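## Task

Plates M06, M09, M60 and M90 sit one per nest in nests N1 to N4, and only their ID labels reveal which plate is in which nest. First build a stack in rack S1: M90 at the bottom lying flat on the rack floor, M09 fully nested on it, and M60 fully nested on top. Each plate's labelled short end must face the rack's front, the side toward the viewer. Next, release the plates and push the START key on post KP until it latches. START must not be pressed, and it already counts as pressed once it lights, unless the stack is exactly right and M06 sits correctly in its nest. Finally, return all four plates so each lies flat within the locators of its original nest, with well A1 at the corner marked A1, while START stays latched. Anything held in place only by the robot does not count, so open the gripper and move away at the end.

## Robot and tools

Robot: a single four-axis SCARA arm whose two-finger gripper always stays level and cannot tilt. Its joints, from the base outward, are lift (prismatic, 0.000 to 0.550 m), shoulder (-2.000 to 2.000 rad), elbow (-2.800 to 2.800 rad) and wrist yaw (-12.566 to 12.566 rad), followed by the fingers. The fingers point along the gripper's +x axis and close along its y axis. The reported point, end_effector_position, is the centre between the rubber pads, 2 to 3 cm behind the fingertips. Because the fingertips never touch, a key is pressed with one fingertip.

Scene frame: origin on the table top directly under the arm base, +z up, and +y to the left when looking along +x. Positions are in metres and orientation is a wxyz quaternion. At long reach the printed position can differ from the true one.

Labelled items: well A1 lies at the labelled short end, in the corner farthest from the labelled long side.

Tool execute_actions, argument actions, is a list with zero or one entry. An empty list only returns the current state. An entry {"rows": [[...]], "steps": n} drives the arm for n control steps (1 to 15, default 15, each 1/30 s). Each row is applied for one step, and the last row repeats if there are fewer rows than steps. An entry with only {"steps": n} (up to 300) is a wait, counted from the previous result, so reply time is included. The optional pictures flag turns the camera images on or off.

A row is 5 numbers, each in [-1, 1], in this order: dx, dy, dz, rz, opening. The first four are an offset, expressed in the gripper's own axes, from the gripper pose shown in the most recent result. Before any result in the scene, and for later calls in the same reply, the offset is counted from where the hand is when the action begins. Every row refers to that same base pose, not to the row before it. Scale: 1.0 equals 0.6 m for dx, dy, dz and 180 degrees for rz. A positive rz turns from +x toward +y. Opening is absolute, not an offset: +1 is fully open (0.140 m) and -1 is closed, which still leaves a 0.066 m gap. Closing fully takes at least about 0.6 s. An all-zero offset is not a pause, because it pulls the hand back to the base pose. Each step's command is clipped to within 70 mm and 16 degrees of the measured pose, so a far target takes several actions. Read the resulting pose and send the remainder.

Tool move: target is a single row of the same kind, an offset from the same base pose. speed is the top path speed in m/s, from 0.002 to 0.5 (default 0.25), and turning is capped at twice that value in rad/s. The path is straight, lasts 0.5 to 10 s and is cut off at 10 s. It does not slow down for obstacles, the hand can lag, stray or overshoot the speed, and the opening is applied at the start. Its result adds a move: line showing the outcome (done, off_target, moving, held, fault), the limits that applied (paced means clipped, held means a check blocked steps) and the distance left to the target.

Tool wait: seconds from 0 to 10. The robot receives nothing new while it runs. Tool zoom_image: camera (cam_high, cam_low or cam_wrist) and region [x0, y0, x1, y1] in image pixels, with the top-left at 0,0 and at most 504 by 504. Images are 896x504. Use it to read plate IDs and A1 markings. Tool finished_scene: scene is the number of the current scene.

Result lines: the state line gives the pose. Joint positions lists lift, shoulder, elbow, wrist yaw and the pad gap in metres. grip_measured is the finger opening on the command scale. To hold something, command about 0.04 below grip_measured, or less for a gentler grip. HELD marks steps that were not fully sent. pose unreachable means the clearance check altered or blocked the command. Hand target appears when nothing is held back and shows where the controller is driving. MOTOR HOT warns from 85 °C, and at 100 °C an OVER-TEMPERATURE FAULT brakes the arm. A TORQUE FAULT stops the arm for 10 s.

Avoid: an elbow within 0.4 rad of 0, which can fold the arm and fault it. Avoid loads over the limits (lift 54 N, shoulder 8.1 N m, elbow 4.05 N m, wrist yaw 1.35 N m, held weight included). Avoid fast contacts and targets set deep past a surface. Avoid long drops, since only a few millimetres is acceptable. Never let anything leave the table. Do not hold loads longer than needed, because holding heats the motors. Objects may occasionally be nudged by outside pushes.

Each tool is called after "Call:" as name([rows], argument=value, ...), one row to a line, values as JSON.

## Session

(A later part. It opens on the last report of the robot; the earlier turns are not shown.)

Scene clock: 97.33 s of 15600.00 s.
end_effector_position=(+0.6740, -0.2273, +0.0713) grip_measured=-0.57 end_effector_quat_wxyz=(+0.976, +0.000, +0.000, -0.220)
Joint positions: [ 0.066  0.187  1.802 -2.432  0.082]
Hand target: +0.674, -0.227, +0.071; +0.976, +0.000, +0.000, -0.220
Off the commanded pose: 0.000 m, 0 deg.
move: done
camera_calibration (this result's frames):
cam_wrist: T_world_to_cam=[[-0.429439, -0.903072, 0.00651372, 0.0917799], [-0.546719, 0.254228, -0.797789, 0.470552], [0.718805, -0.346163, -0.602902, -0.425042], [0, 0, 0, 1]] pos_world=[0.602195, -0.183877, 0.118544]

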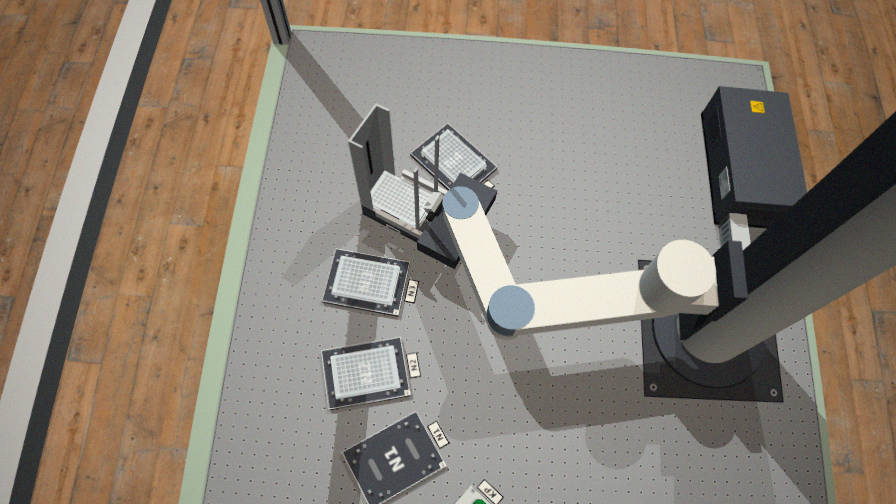

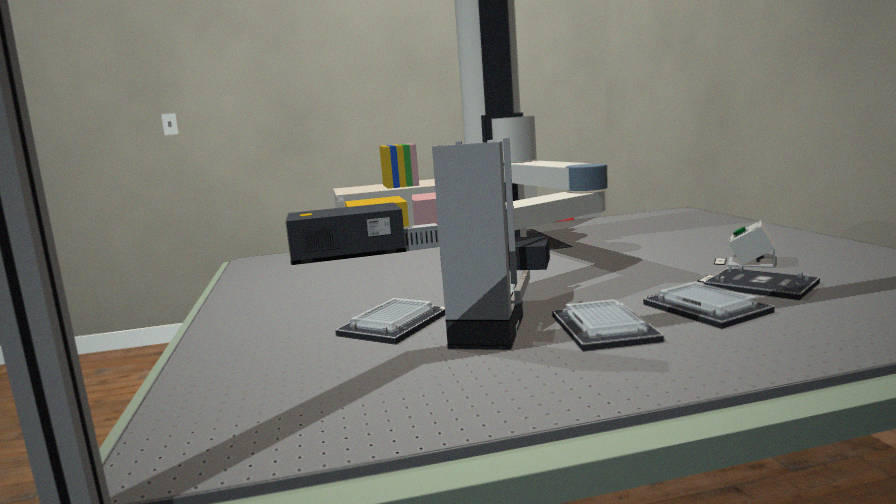

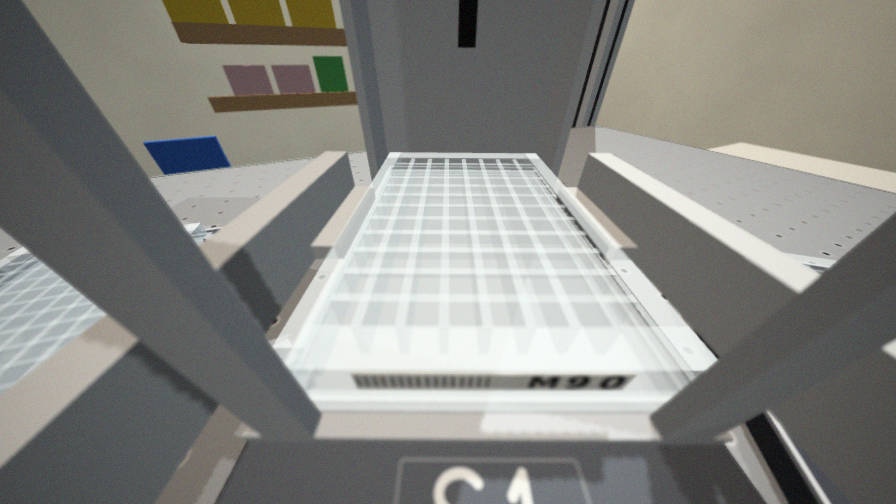

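Call:
move(target=[0,0,0,0,0.3])

Call:
move(target=[-0.3,0,0.03,0,0.3], speed=0.2)

Scene clock: 100.87 s of 15600.00 s.
end_effector_position=(+0.6741, -0.2273, +0.0714) grip_measured=+0.30 end_effector_quat_wxyz=(+0.976, +0.000, +0.000, -0.220)
Joint positions: [ 0.066  0.187  1.802 -2.432  0.114]
Hand target: +0.674, -0.227, +0.071; +0.976, +0.000, +0.000, -0.220
Off the commanded pose: 0.000 m, 0 deg.
After step 90, 0.03 s passed at rest.
move: done
camera_calibration (this result's frames):
cam_wrist: T_world_to_cam=[[-0.429373, -0.903104, 0.00651372, 0.0917507], [-0.546738, 0.254187, -0.797789, 0.470574], [0.71883, -0.34611, -0.602902, -0.425045], [0, 0, 0, 1]] pos_world=[0.602211, -0.183866, 0.118561]

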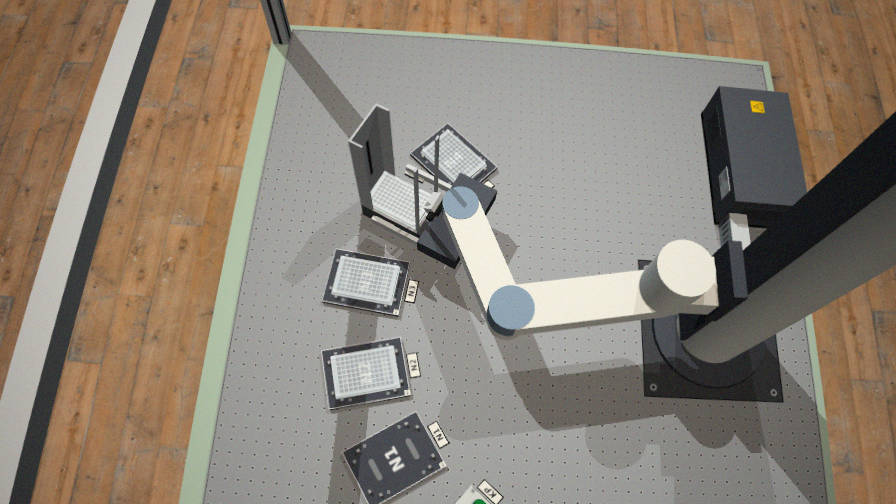

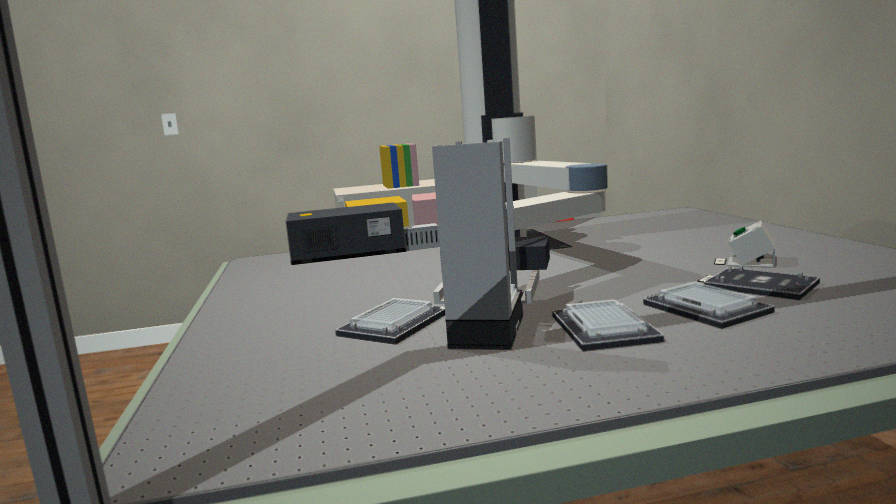

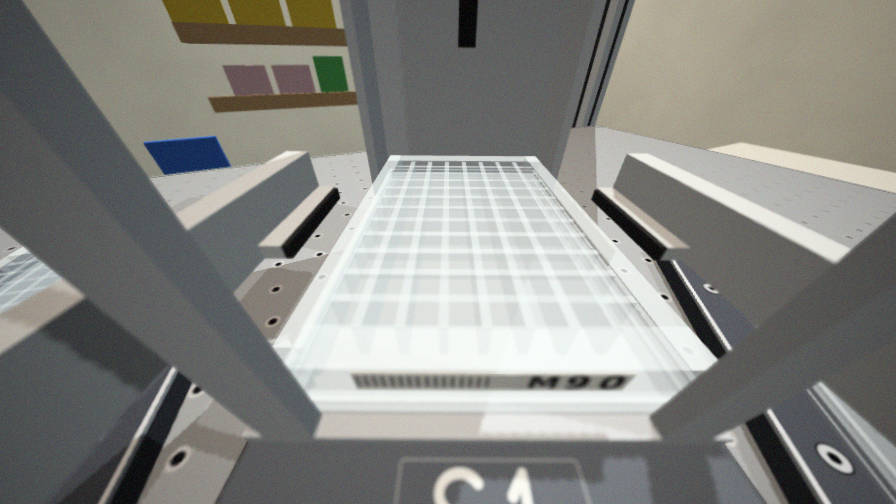

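Scene clock: 102.13 s of 15600.00 s.
end_effector_position=(+0.5114, -0.1503, +0.0893) grip_measured=+0.30 end_effector_quat_wxyz=(+0.976, +0.000, +0.000, -0.220)
Joint positions: [ 0.084  0.558  0.898 -1.898  0.114]
Hand target: +0.511, -0.150, +0.089; +0.976, +0.000, +0.000, -0.220
Off the commanded pose: 0.000 m, 0 deg.
move: done
camera_calibration (this result's frames):
cam_wrist: T_world_to_cam=[[-0.429538, -0.903025, 0.00651372, 0.0914797], [-0.546691, 0.254288, -0.797789, 0.376381], [0.718767, -0.346242, -0.602902, -0.270569], [0, 0, 0, 1]] pos_world=[0.439534, -0.106783, 0.13655]

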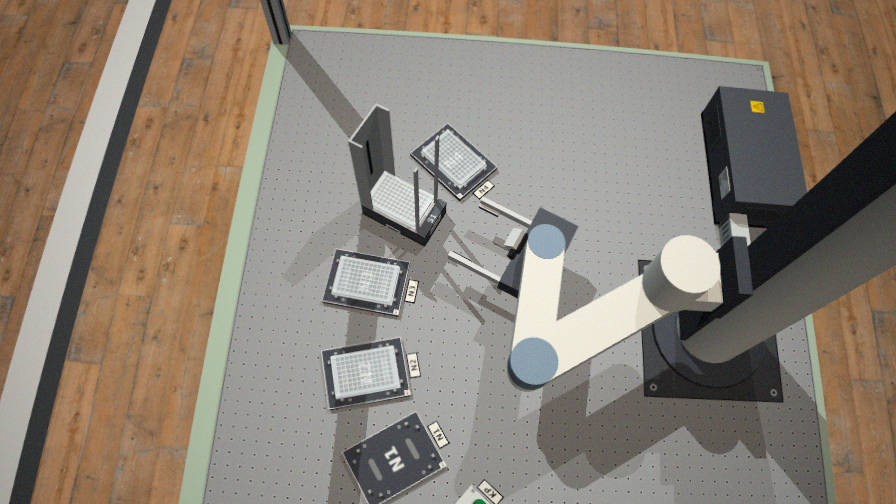

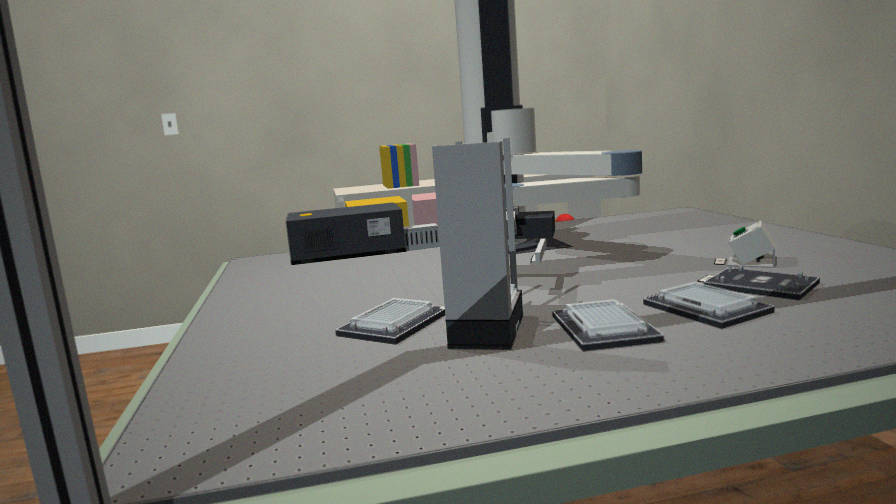

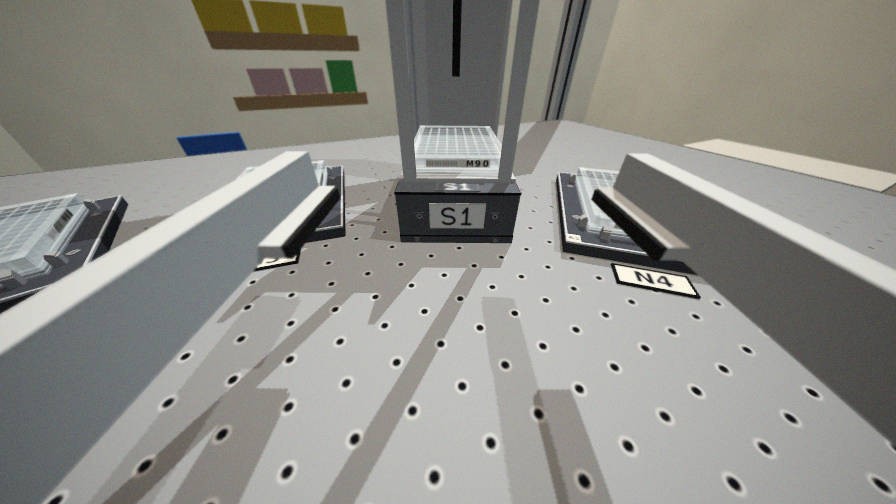

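Call:
move(target=[-0.015,0.22,0,0.086,0])

Call:
zoom_image(camera="cam_wrist", region=[350,140,570,270])

Scene clock: 106.43 s of 15600.00 s.
end_effector_position=(+0.5598, -0.0270, +0.0893) grip_measured=+0.00 end_effector_quat_wxyz=(+0.996, +0.000, +0.000, -0.086)
Joint positions: [ 0.084  0.926  0.979 -2.077  0.103]
Hand target: +0.560, -0.027, +0.089; +0.996, +0.000, +0.000, -0.086
Off the commanded pose: 0.000 m, 0 deg.
After step 90, 0.37 s passed at rest.
move: done
camera_calibration (this result's frames):
cam_wrist: T_world_to_cam=[[-0.172391, -0.985007, 0.00651372, 0.0774563], [-0.594784, 0.0988203, -0.797789, 0.394258], [0.785184, -0.141406, -0.602902, -0.294375], [0, 0, 0, 1]] pos_world=[0.478989, -0.00429191, 0.136551]

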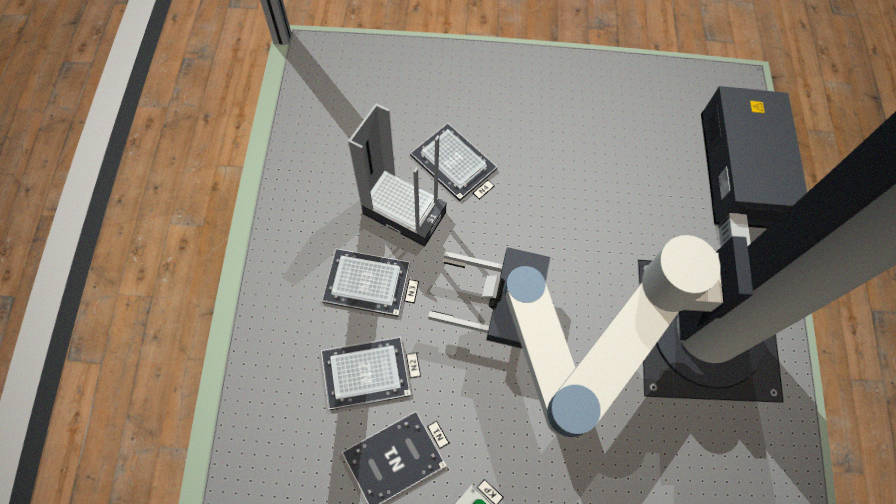

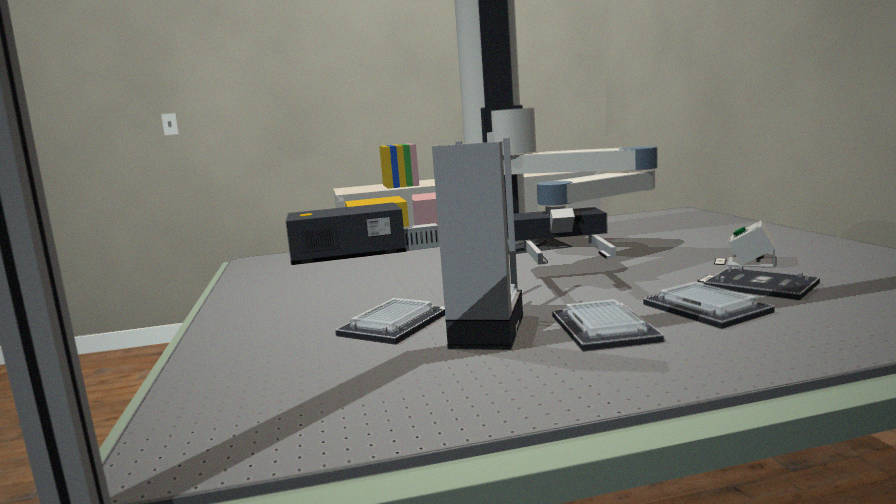

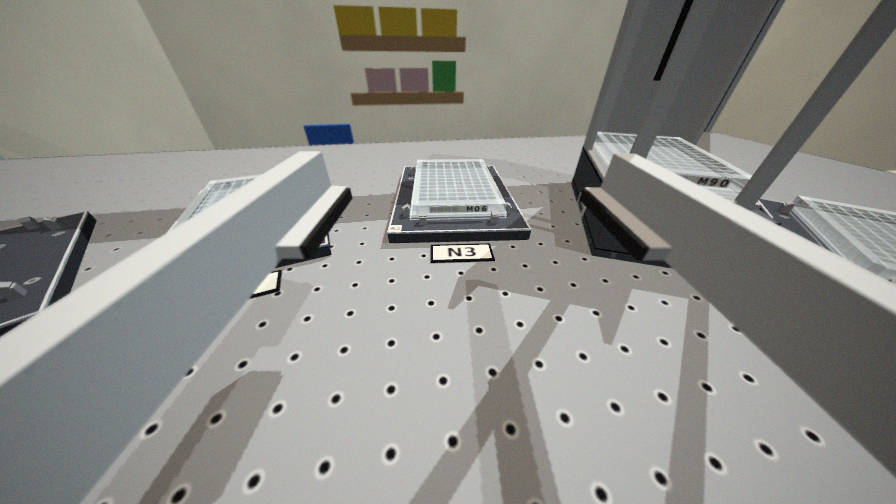

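Region (350, 140, 570, 270) of cam_wrist's 896x504 image, scaled by 2.291, with more detail than that image has; it fills the top 298 rows of this view, and the rest is white.

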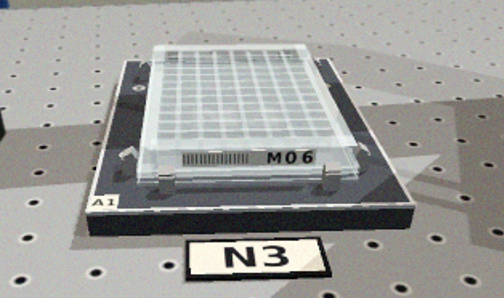

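Call:
move(target=[-0.112,-0.415,0,-0.178,0])

Call:
zoom_image(camera="cam_wrist", region=[350,140,570,270])

Scene clock: 112.37 s of 15600.00 s.
end_effector_position=(+0.4510, -0.2609, +0.0893) grip_measured=+0.00 end_effector_quat_wxyz=(+0.934, +0.000, +0.000, -0.358)
Joint positions: [ 0.084  0.176  0.947 -1.855  0.103]
Hand target: +0.451, -0.261, +0.089; +0.934, +0.000, +0.000, -0.358
Off the commanded pose: 0.000 m, 0 deg.
After step 90, 1.40 s passed at rest.
move: done
camera_calibration (this result's frames):
cam_wrist: T_world_to_cam=[[-0.668796, -0.743417, 0.00651372, 0.115167], [-0.451702, 0.399372, -0.797789, 0.366491], [0.590488, -0.5365, -0.602902, -0.257226], [0, 0, 0, 1]] pos_world=[0.394457, -0.198752, 0.13655]

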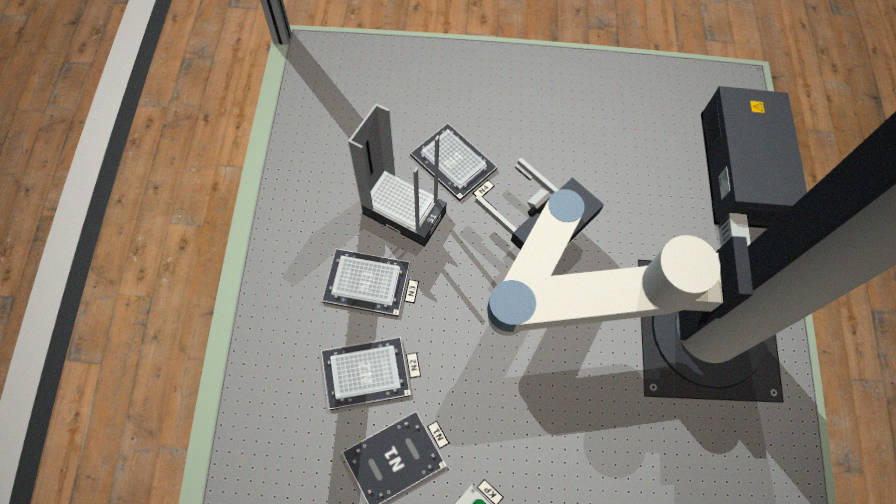

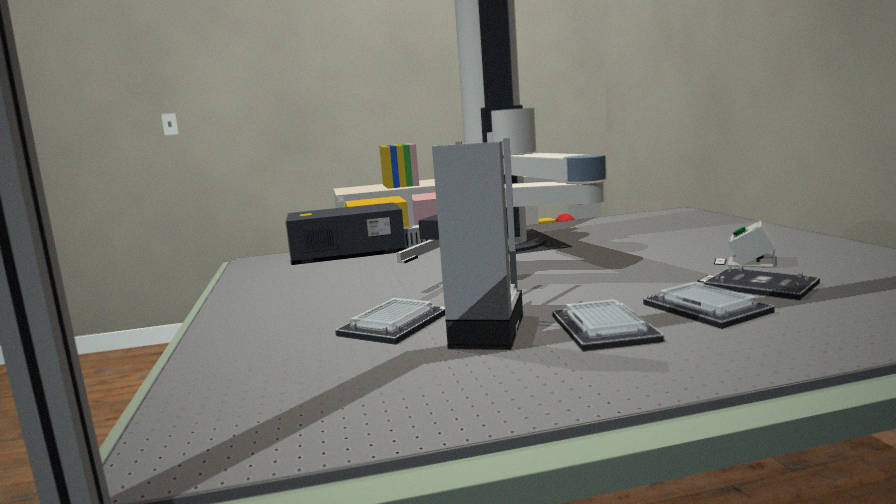

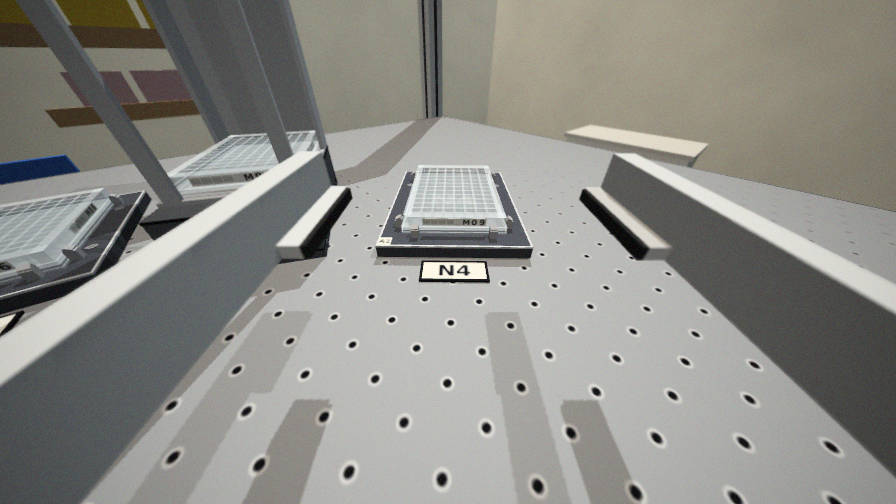

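Region (350, 140, 570, 270) of cam_wrist's 896x504 image, scaled by 2.291, with more detail than that image has; it fills the top 298 rows of this view, and the rest is white.

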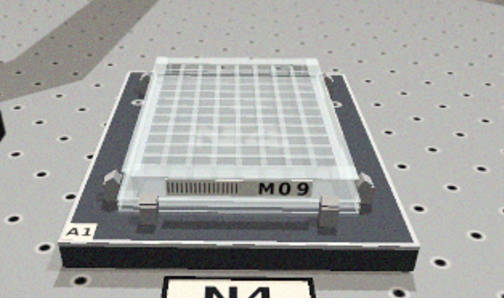

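Call:
move(target=[0.255,0.004,-0.05,-0.008,0.2])

Call:
move(target=[0,0,-0.0432,0,0.2], speed=0.04)

Scene clock: 118.03 s of 15600.00 s.
end_effector_position=(+0.5664, -0.3613, +0.0593) grip_measured=+0.20 end_effector_quat_wxyz=(+0.929, +0.000, +0.000, -0.369)
Joint positions: [ 0.054 -0.091  1.707 -2.372  0.11 ]
Hand target: +0.566, -0.361, +0.059; +0.929, +0.000, +0.000, -0.369
Off the commanded pose: 0.000 m, 0 deg.
After step 90, 1.60 s passed at rest.
move: done
camera_calibration (this result's frames):
cam_wrist: T_world_to_cam=[[-0.687148, -0.726488, 0.00651372, 0.134468], [-0.441591, 0.410525, -0.797789, 0.433109], [0.57691, -0.551075, -0.602902, -0.394951], [0, 0, 0, 1]] pos_world=[0.511507, -0.297761, 0.106537]

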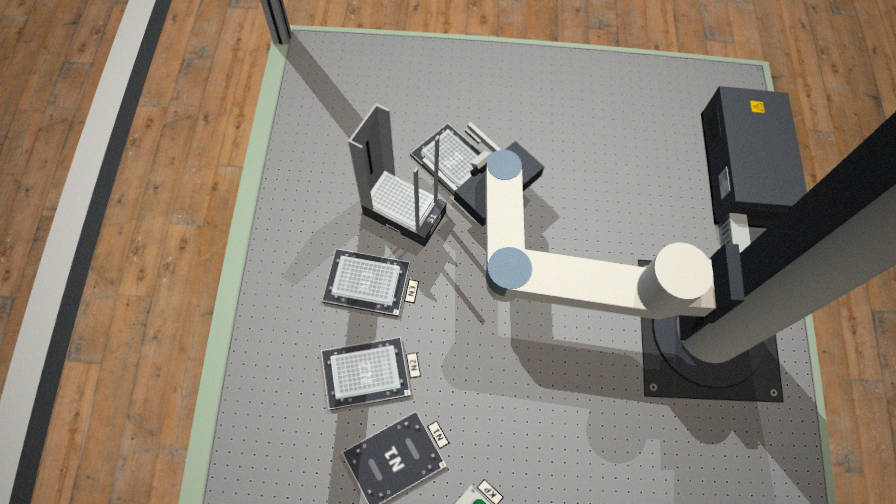

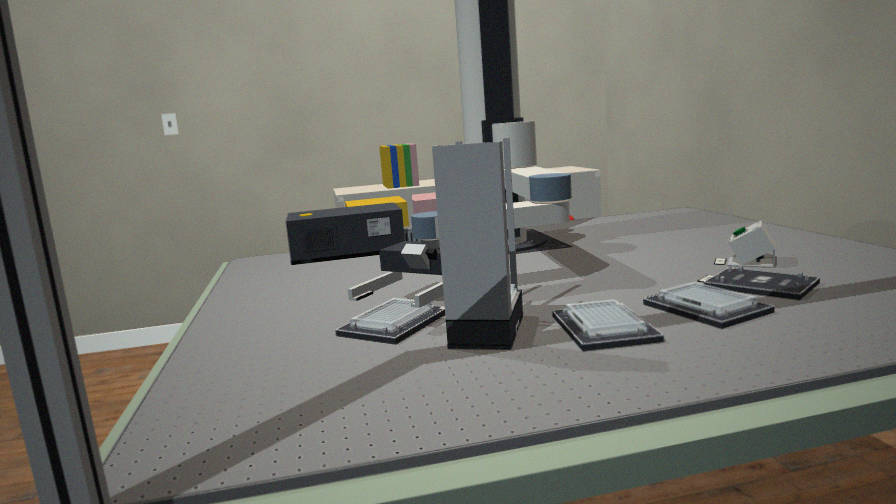

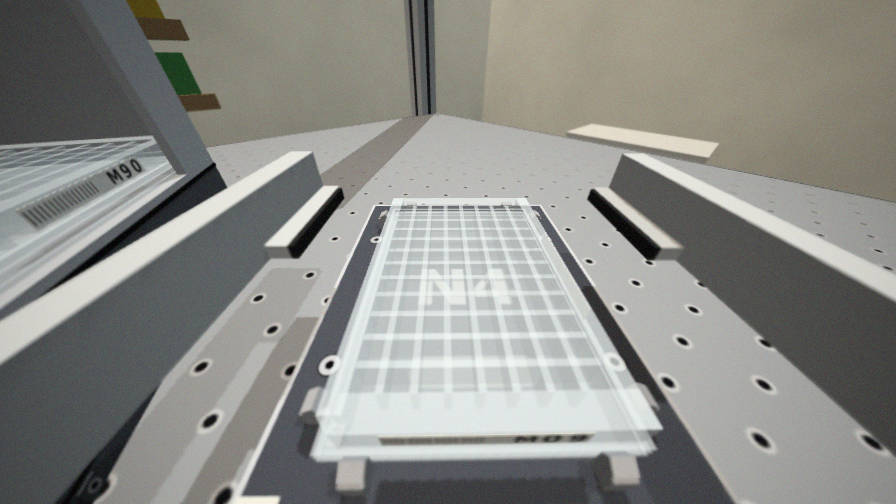

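Scene clock: 118.90 s of 15600.00 s.
end_effector_position=(+0.5664, -0.3613, +0.0334) grip_measured=+0.20 end_effector_quat_wxyz=(+0.929, +0.000, +0.000, -0.369)
Joint positions: [ 0.028 -0.091  1.707 -2.372  0.11 ]
Hand target: +0.566, -0.361, +0.033; +0.929, +0.000, +0.000, -0.369
Off the commanded pose: 0.000 m, 0 deg.
move: done
camera_calibration (this result's frames):
cam_wrist: T_world_to_cam=[[-0.687161, -0.726476, 0.00651372, 0.134642], [-0.441583, 0.410533, -0.797789, 0.412378], [0.5769, -0.551086, -0.602902, -0.410612], [0, 0, 0, 1]] pos_world=[0.511502, -0.297763, 0.0805551]

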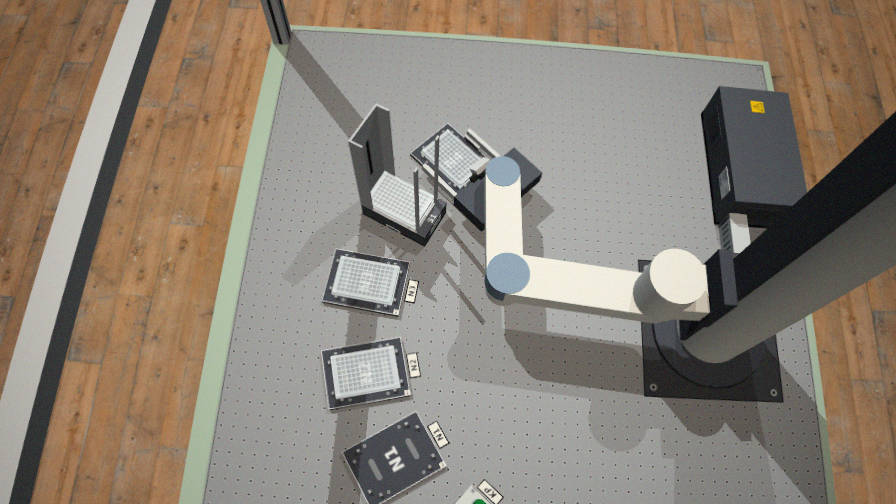

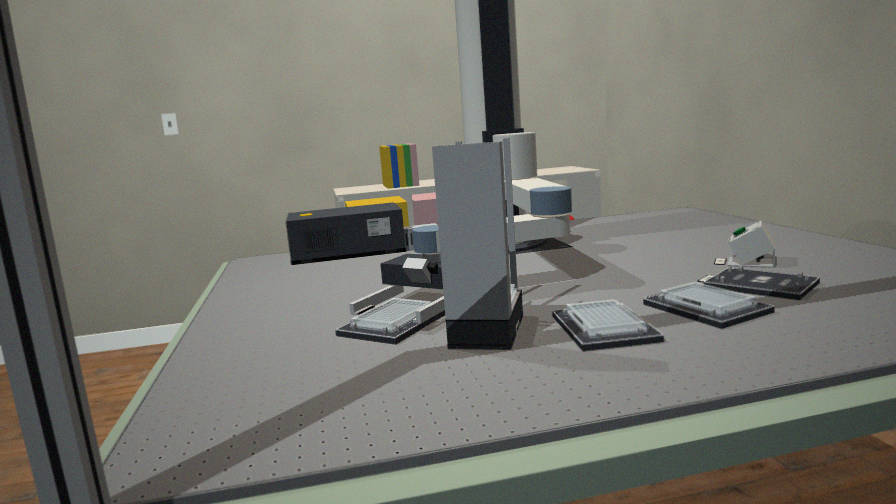

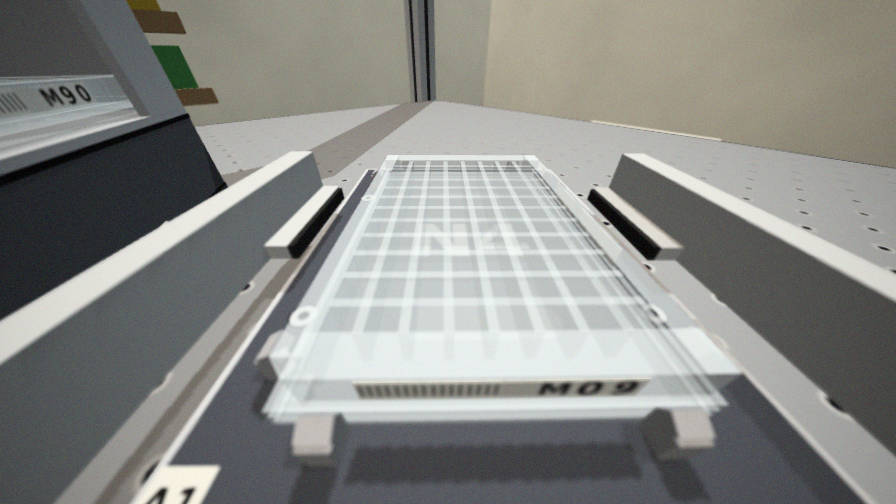

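Call:
move(target=[-0.0026,0,0,0.0065,-0.2], speed=0.02)

Scene clock: 121.87 s of 15600.00 s.
end_effector_position=(+0.5654, -0.3602, +0.0334) grip_measured=-0.20 end_effector_quat_wxyz=(+0.933, +0.000, +0.000, -0.360)
Joint positions: [ 0.028 -0.094  1.698 -2.34   0.096]
Hand target: +0.565, -0.360, +0.033; +0.933, +0.000, +0.000, -0.360
Off the commanded pose: 0.000 m, 0 deg.
move: done
camera_calibration (this result's frames):
cam_wrist: T_world_to_cam=[[-0.672191, -0.740349, 0.00651372, 0.121243], [-0.44987, 0.401435, -0.797789, 0.412854], [0.588027, -0.539197, -0.602902, -0.411385], [0, 0, 0, 1]] pos_world=[0.509134, -0.29779, 0.0805555]

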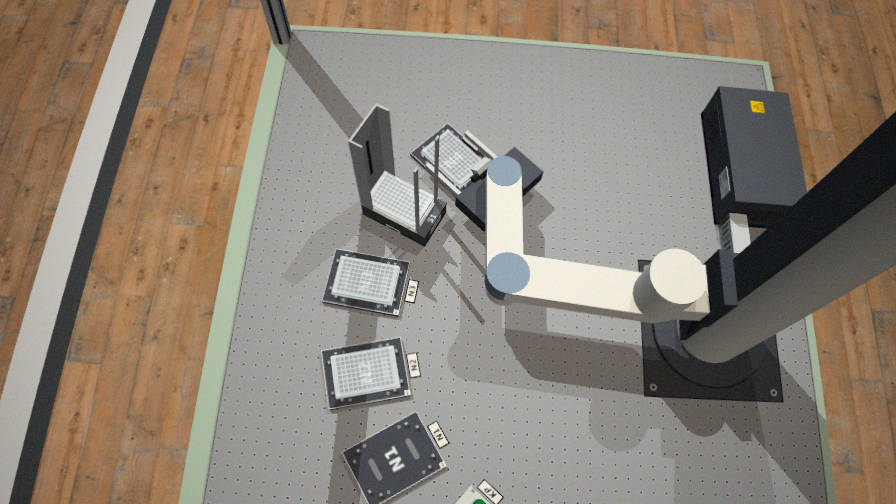

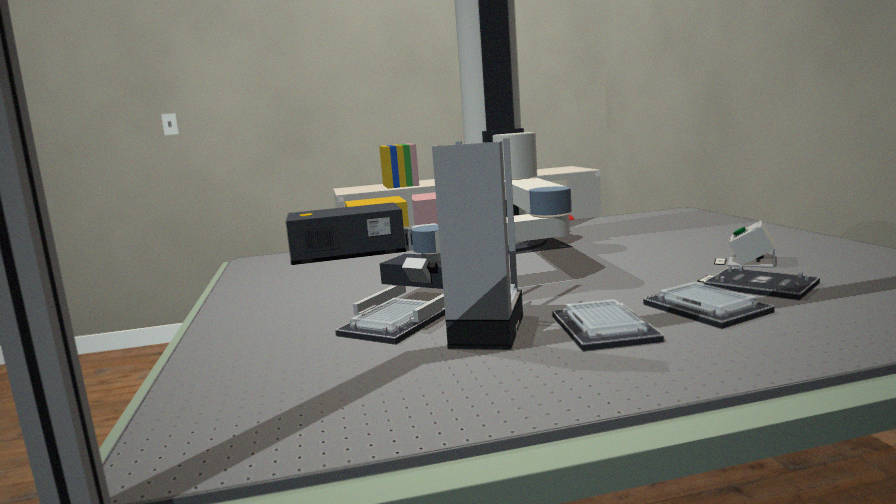

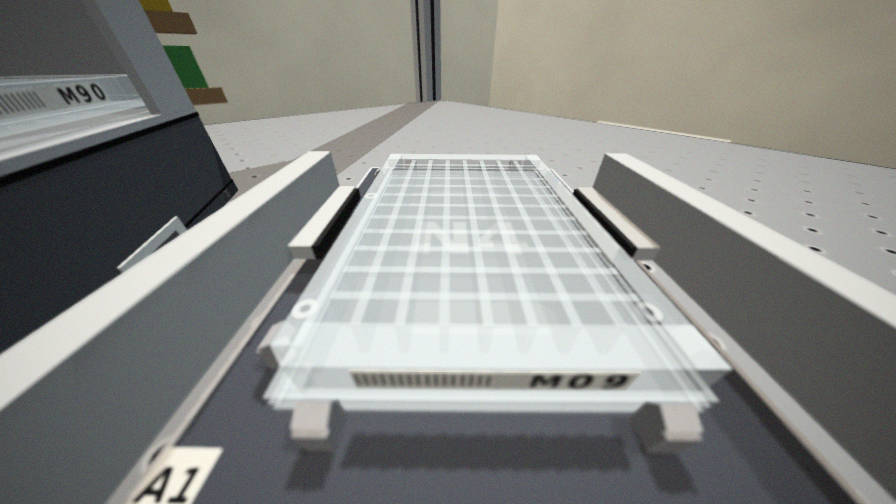

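Call:
move(target=[0,-0.0005,0,0,-0.48])

Call:
move(target=[0,0,0,0,-0.62])

Call:
move(target=[0,0,0.5,0,-0.62], speed=0.2)

Scene clock: 126.00 s of 15600.00 s.
end_effector_position=(+0.5652, -0.3604, +0.0334) grip_measured=-0.48 end_effector_quat_wxyz=(+0.933, +0.000, +0.000, -0.360)
Joint positions: [ 0.028 -0.095  1.698 -2.339  0.085]
Hand target: +0.565, -0.360, +0.033; +0.933, +0.000, +0.000, -0.360
Off the commanded pose: 0.000 m, 0 deg.
After step 90, 0.43 s passed at rest.
move: done
camera_calibration (this result's frames):
cam_wrist: T_world_to_cam=[[-0.672239, -0.740305, 0.00651372, 0.121043], [-0.449844, 0.401464, -0.797789, 0.412847], [0.587992, -0.539235, -0.602902, -0.411378], [0, 0, 0, 1]] pos_world=[0.508974, -0.297965, 0.0805555]

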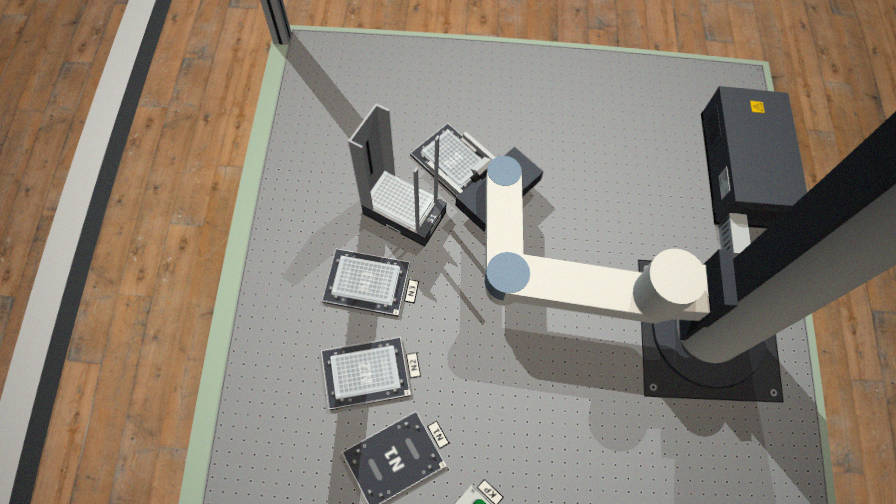

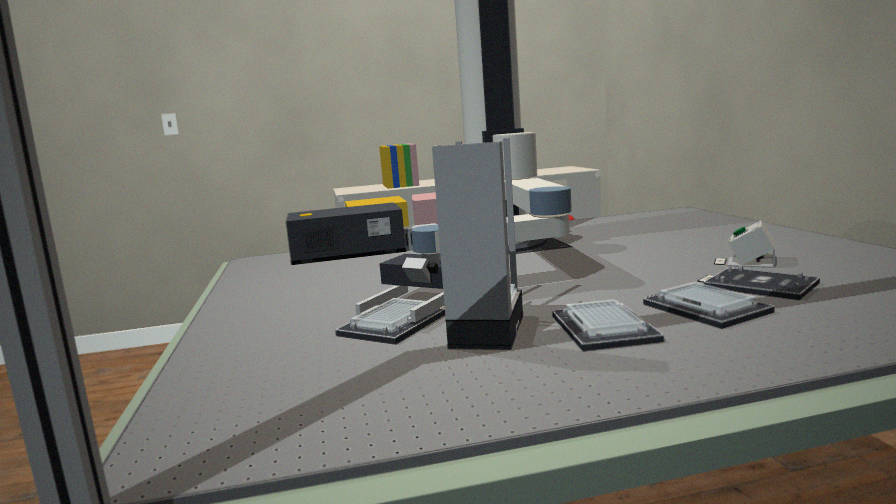

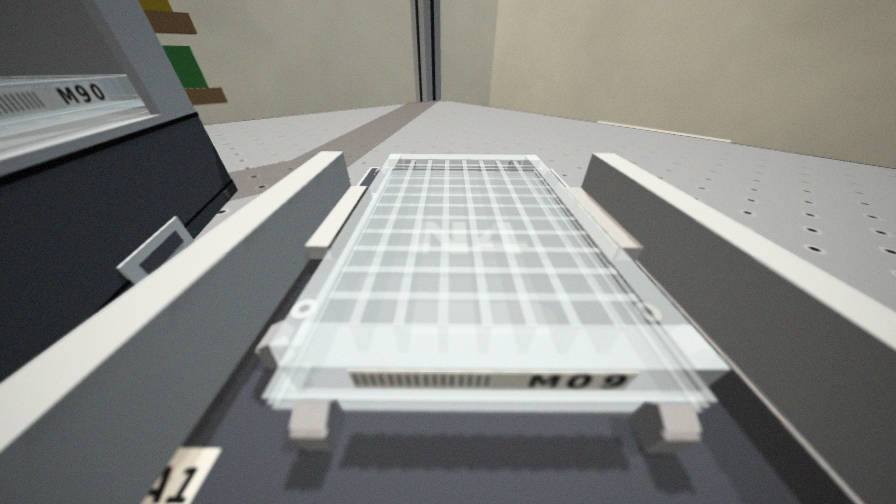

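Scene clock: 126.50 s of 15600.00 s.
end_effector_position=(+0.5652, -0.3604, +0.0334) grip_measured=-0.57 end_effector_quat_wxyz=(+0.933, +0.000, +0.000, -0.360)
Joint positions: [ 0.028 -0.095  1.698 -2.339  0.082]
Hand target: +0.565, -0.360, +0.033; +0.933, +0.000, +0.000, -0.360
Off the commanded pose: 0.000 m, 0 deg.
move: done
camera_calibration (this result's frames):
cam_wrist: T_world_to_cam=[[-0.672252, -0.740294, 0.00651372, 0.121056], [-0.449837, 0.401472, -0.797789, 0.412846], [0.587983, -0.539245, -0.602902, -0.411377], [0, 0, 0, 1]] pos_world=[0.508976, -0.297962, 0.0805555]

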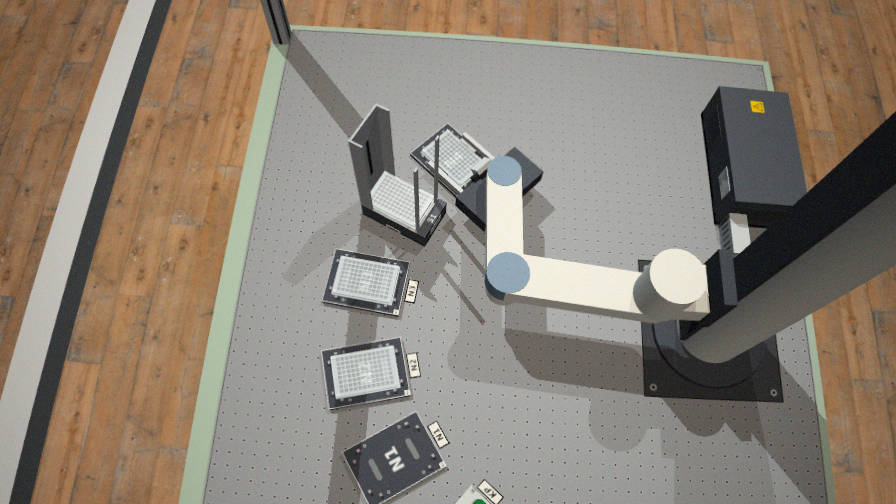

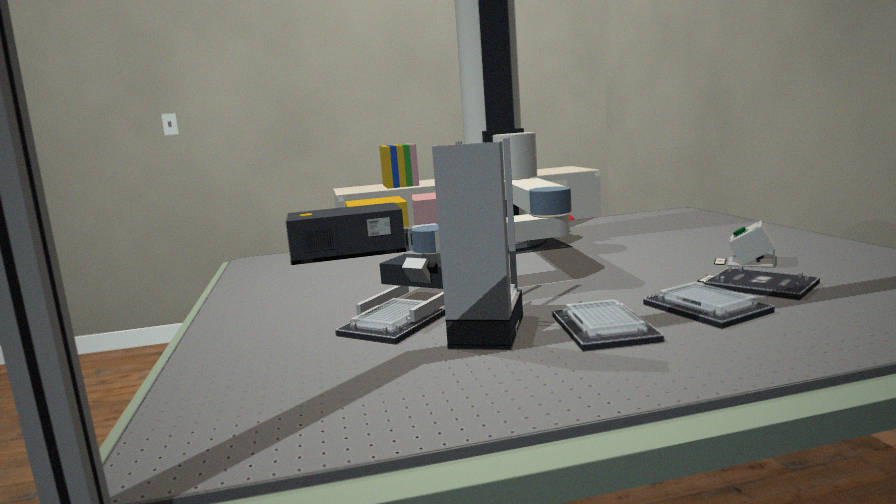

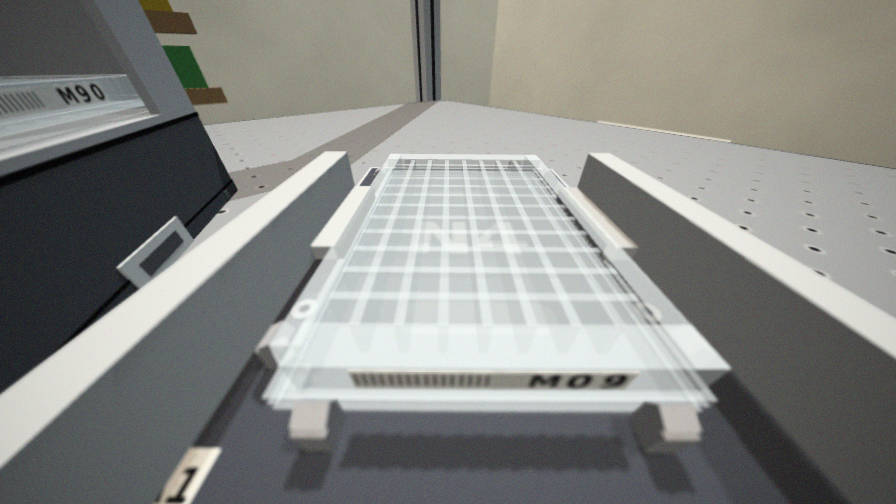

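Scene clock: 128.40 s of 15600.00 s.
end_effector_position=(+0.5652, -0.3603, +0.3334) grip_measured=-0.57 end_effector_quat_wxyz=(+0.933, +0.000, +0.000, -0.360)
Joint positions: [ 0.328 -0.095  1.698 -2.339  0.082]
Hand target: +0.565, -0.360, +0.333; +0.933, +0.000, +0.000, -0.360
Off the commanded pose: 0.000 m, 0 deg.
move: done
camera_calibration (this result's frames):
cam_wrist: T_world_to_cam=[[-0.672227, -0.740316, 0.00651372, 0.119088], [-0.44985, 0.401457, -0.797789, 0.652228], [0.588001, -0.539226, -0.602902, -0.230484], [0, 0, 0, 1]] pos_world=[0.508984, -0.297962, 0.380605]

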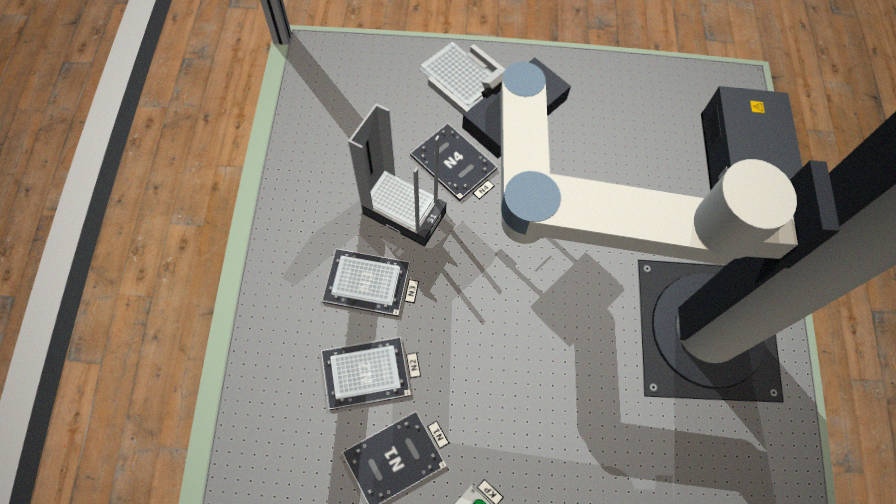

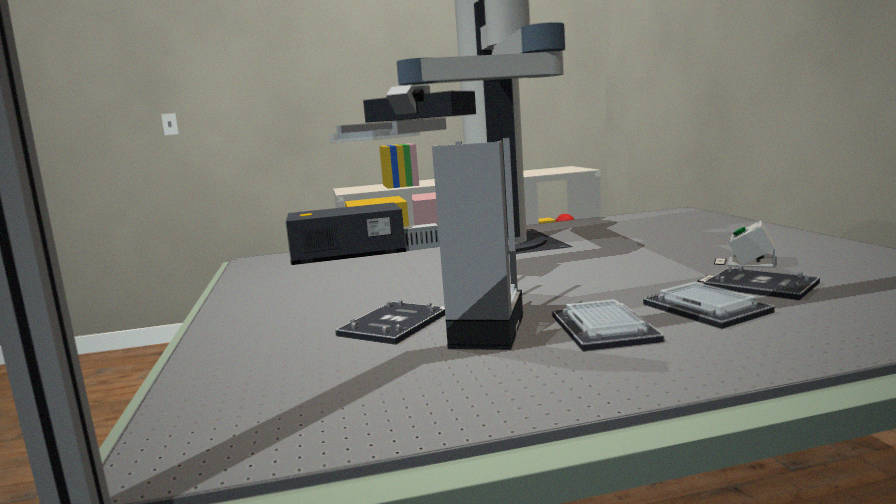

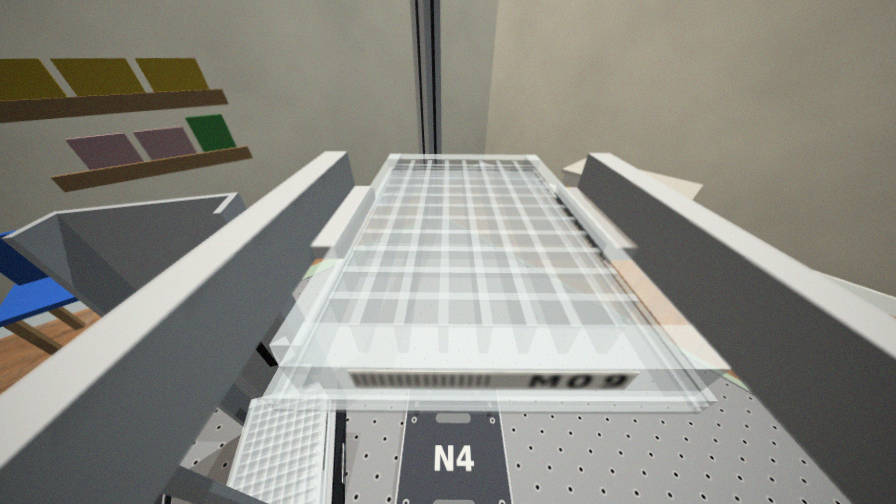

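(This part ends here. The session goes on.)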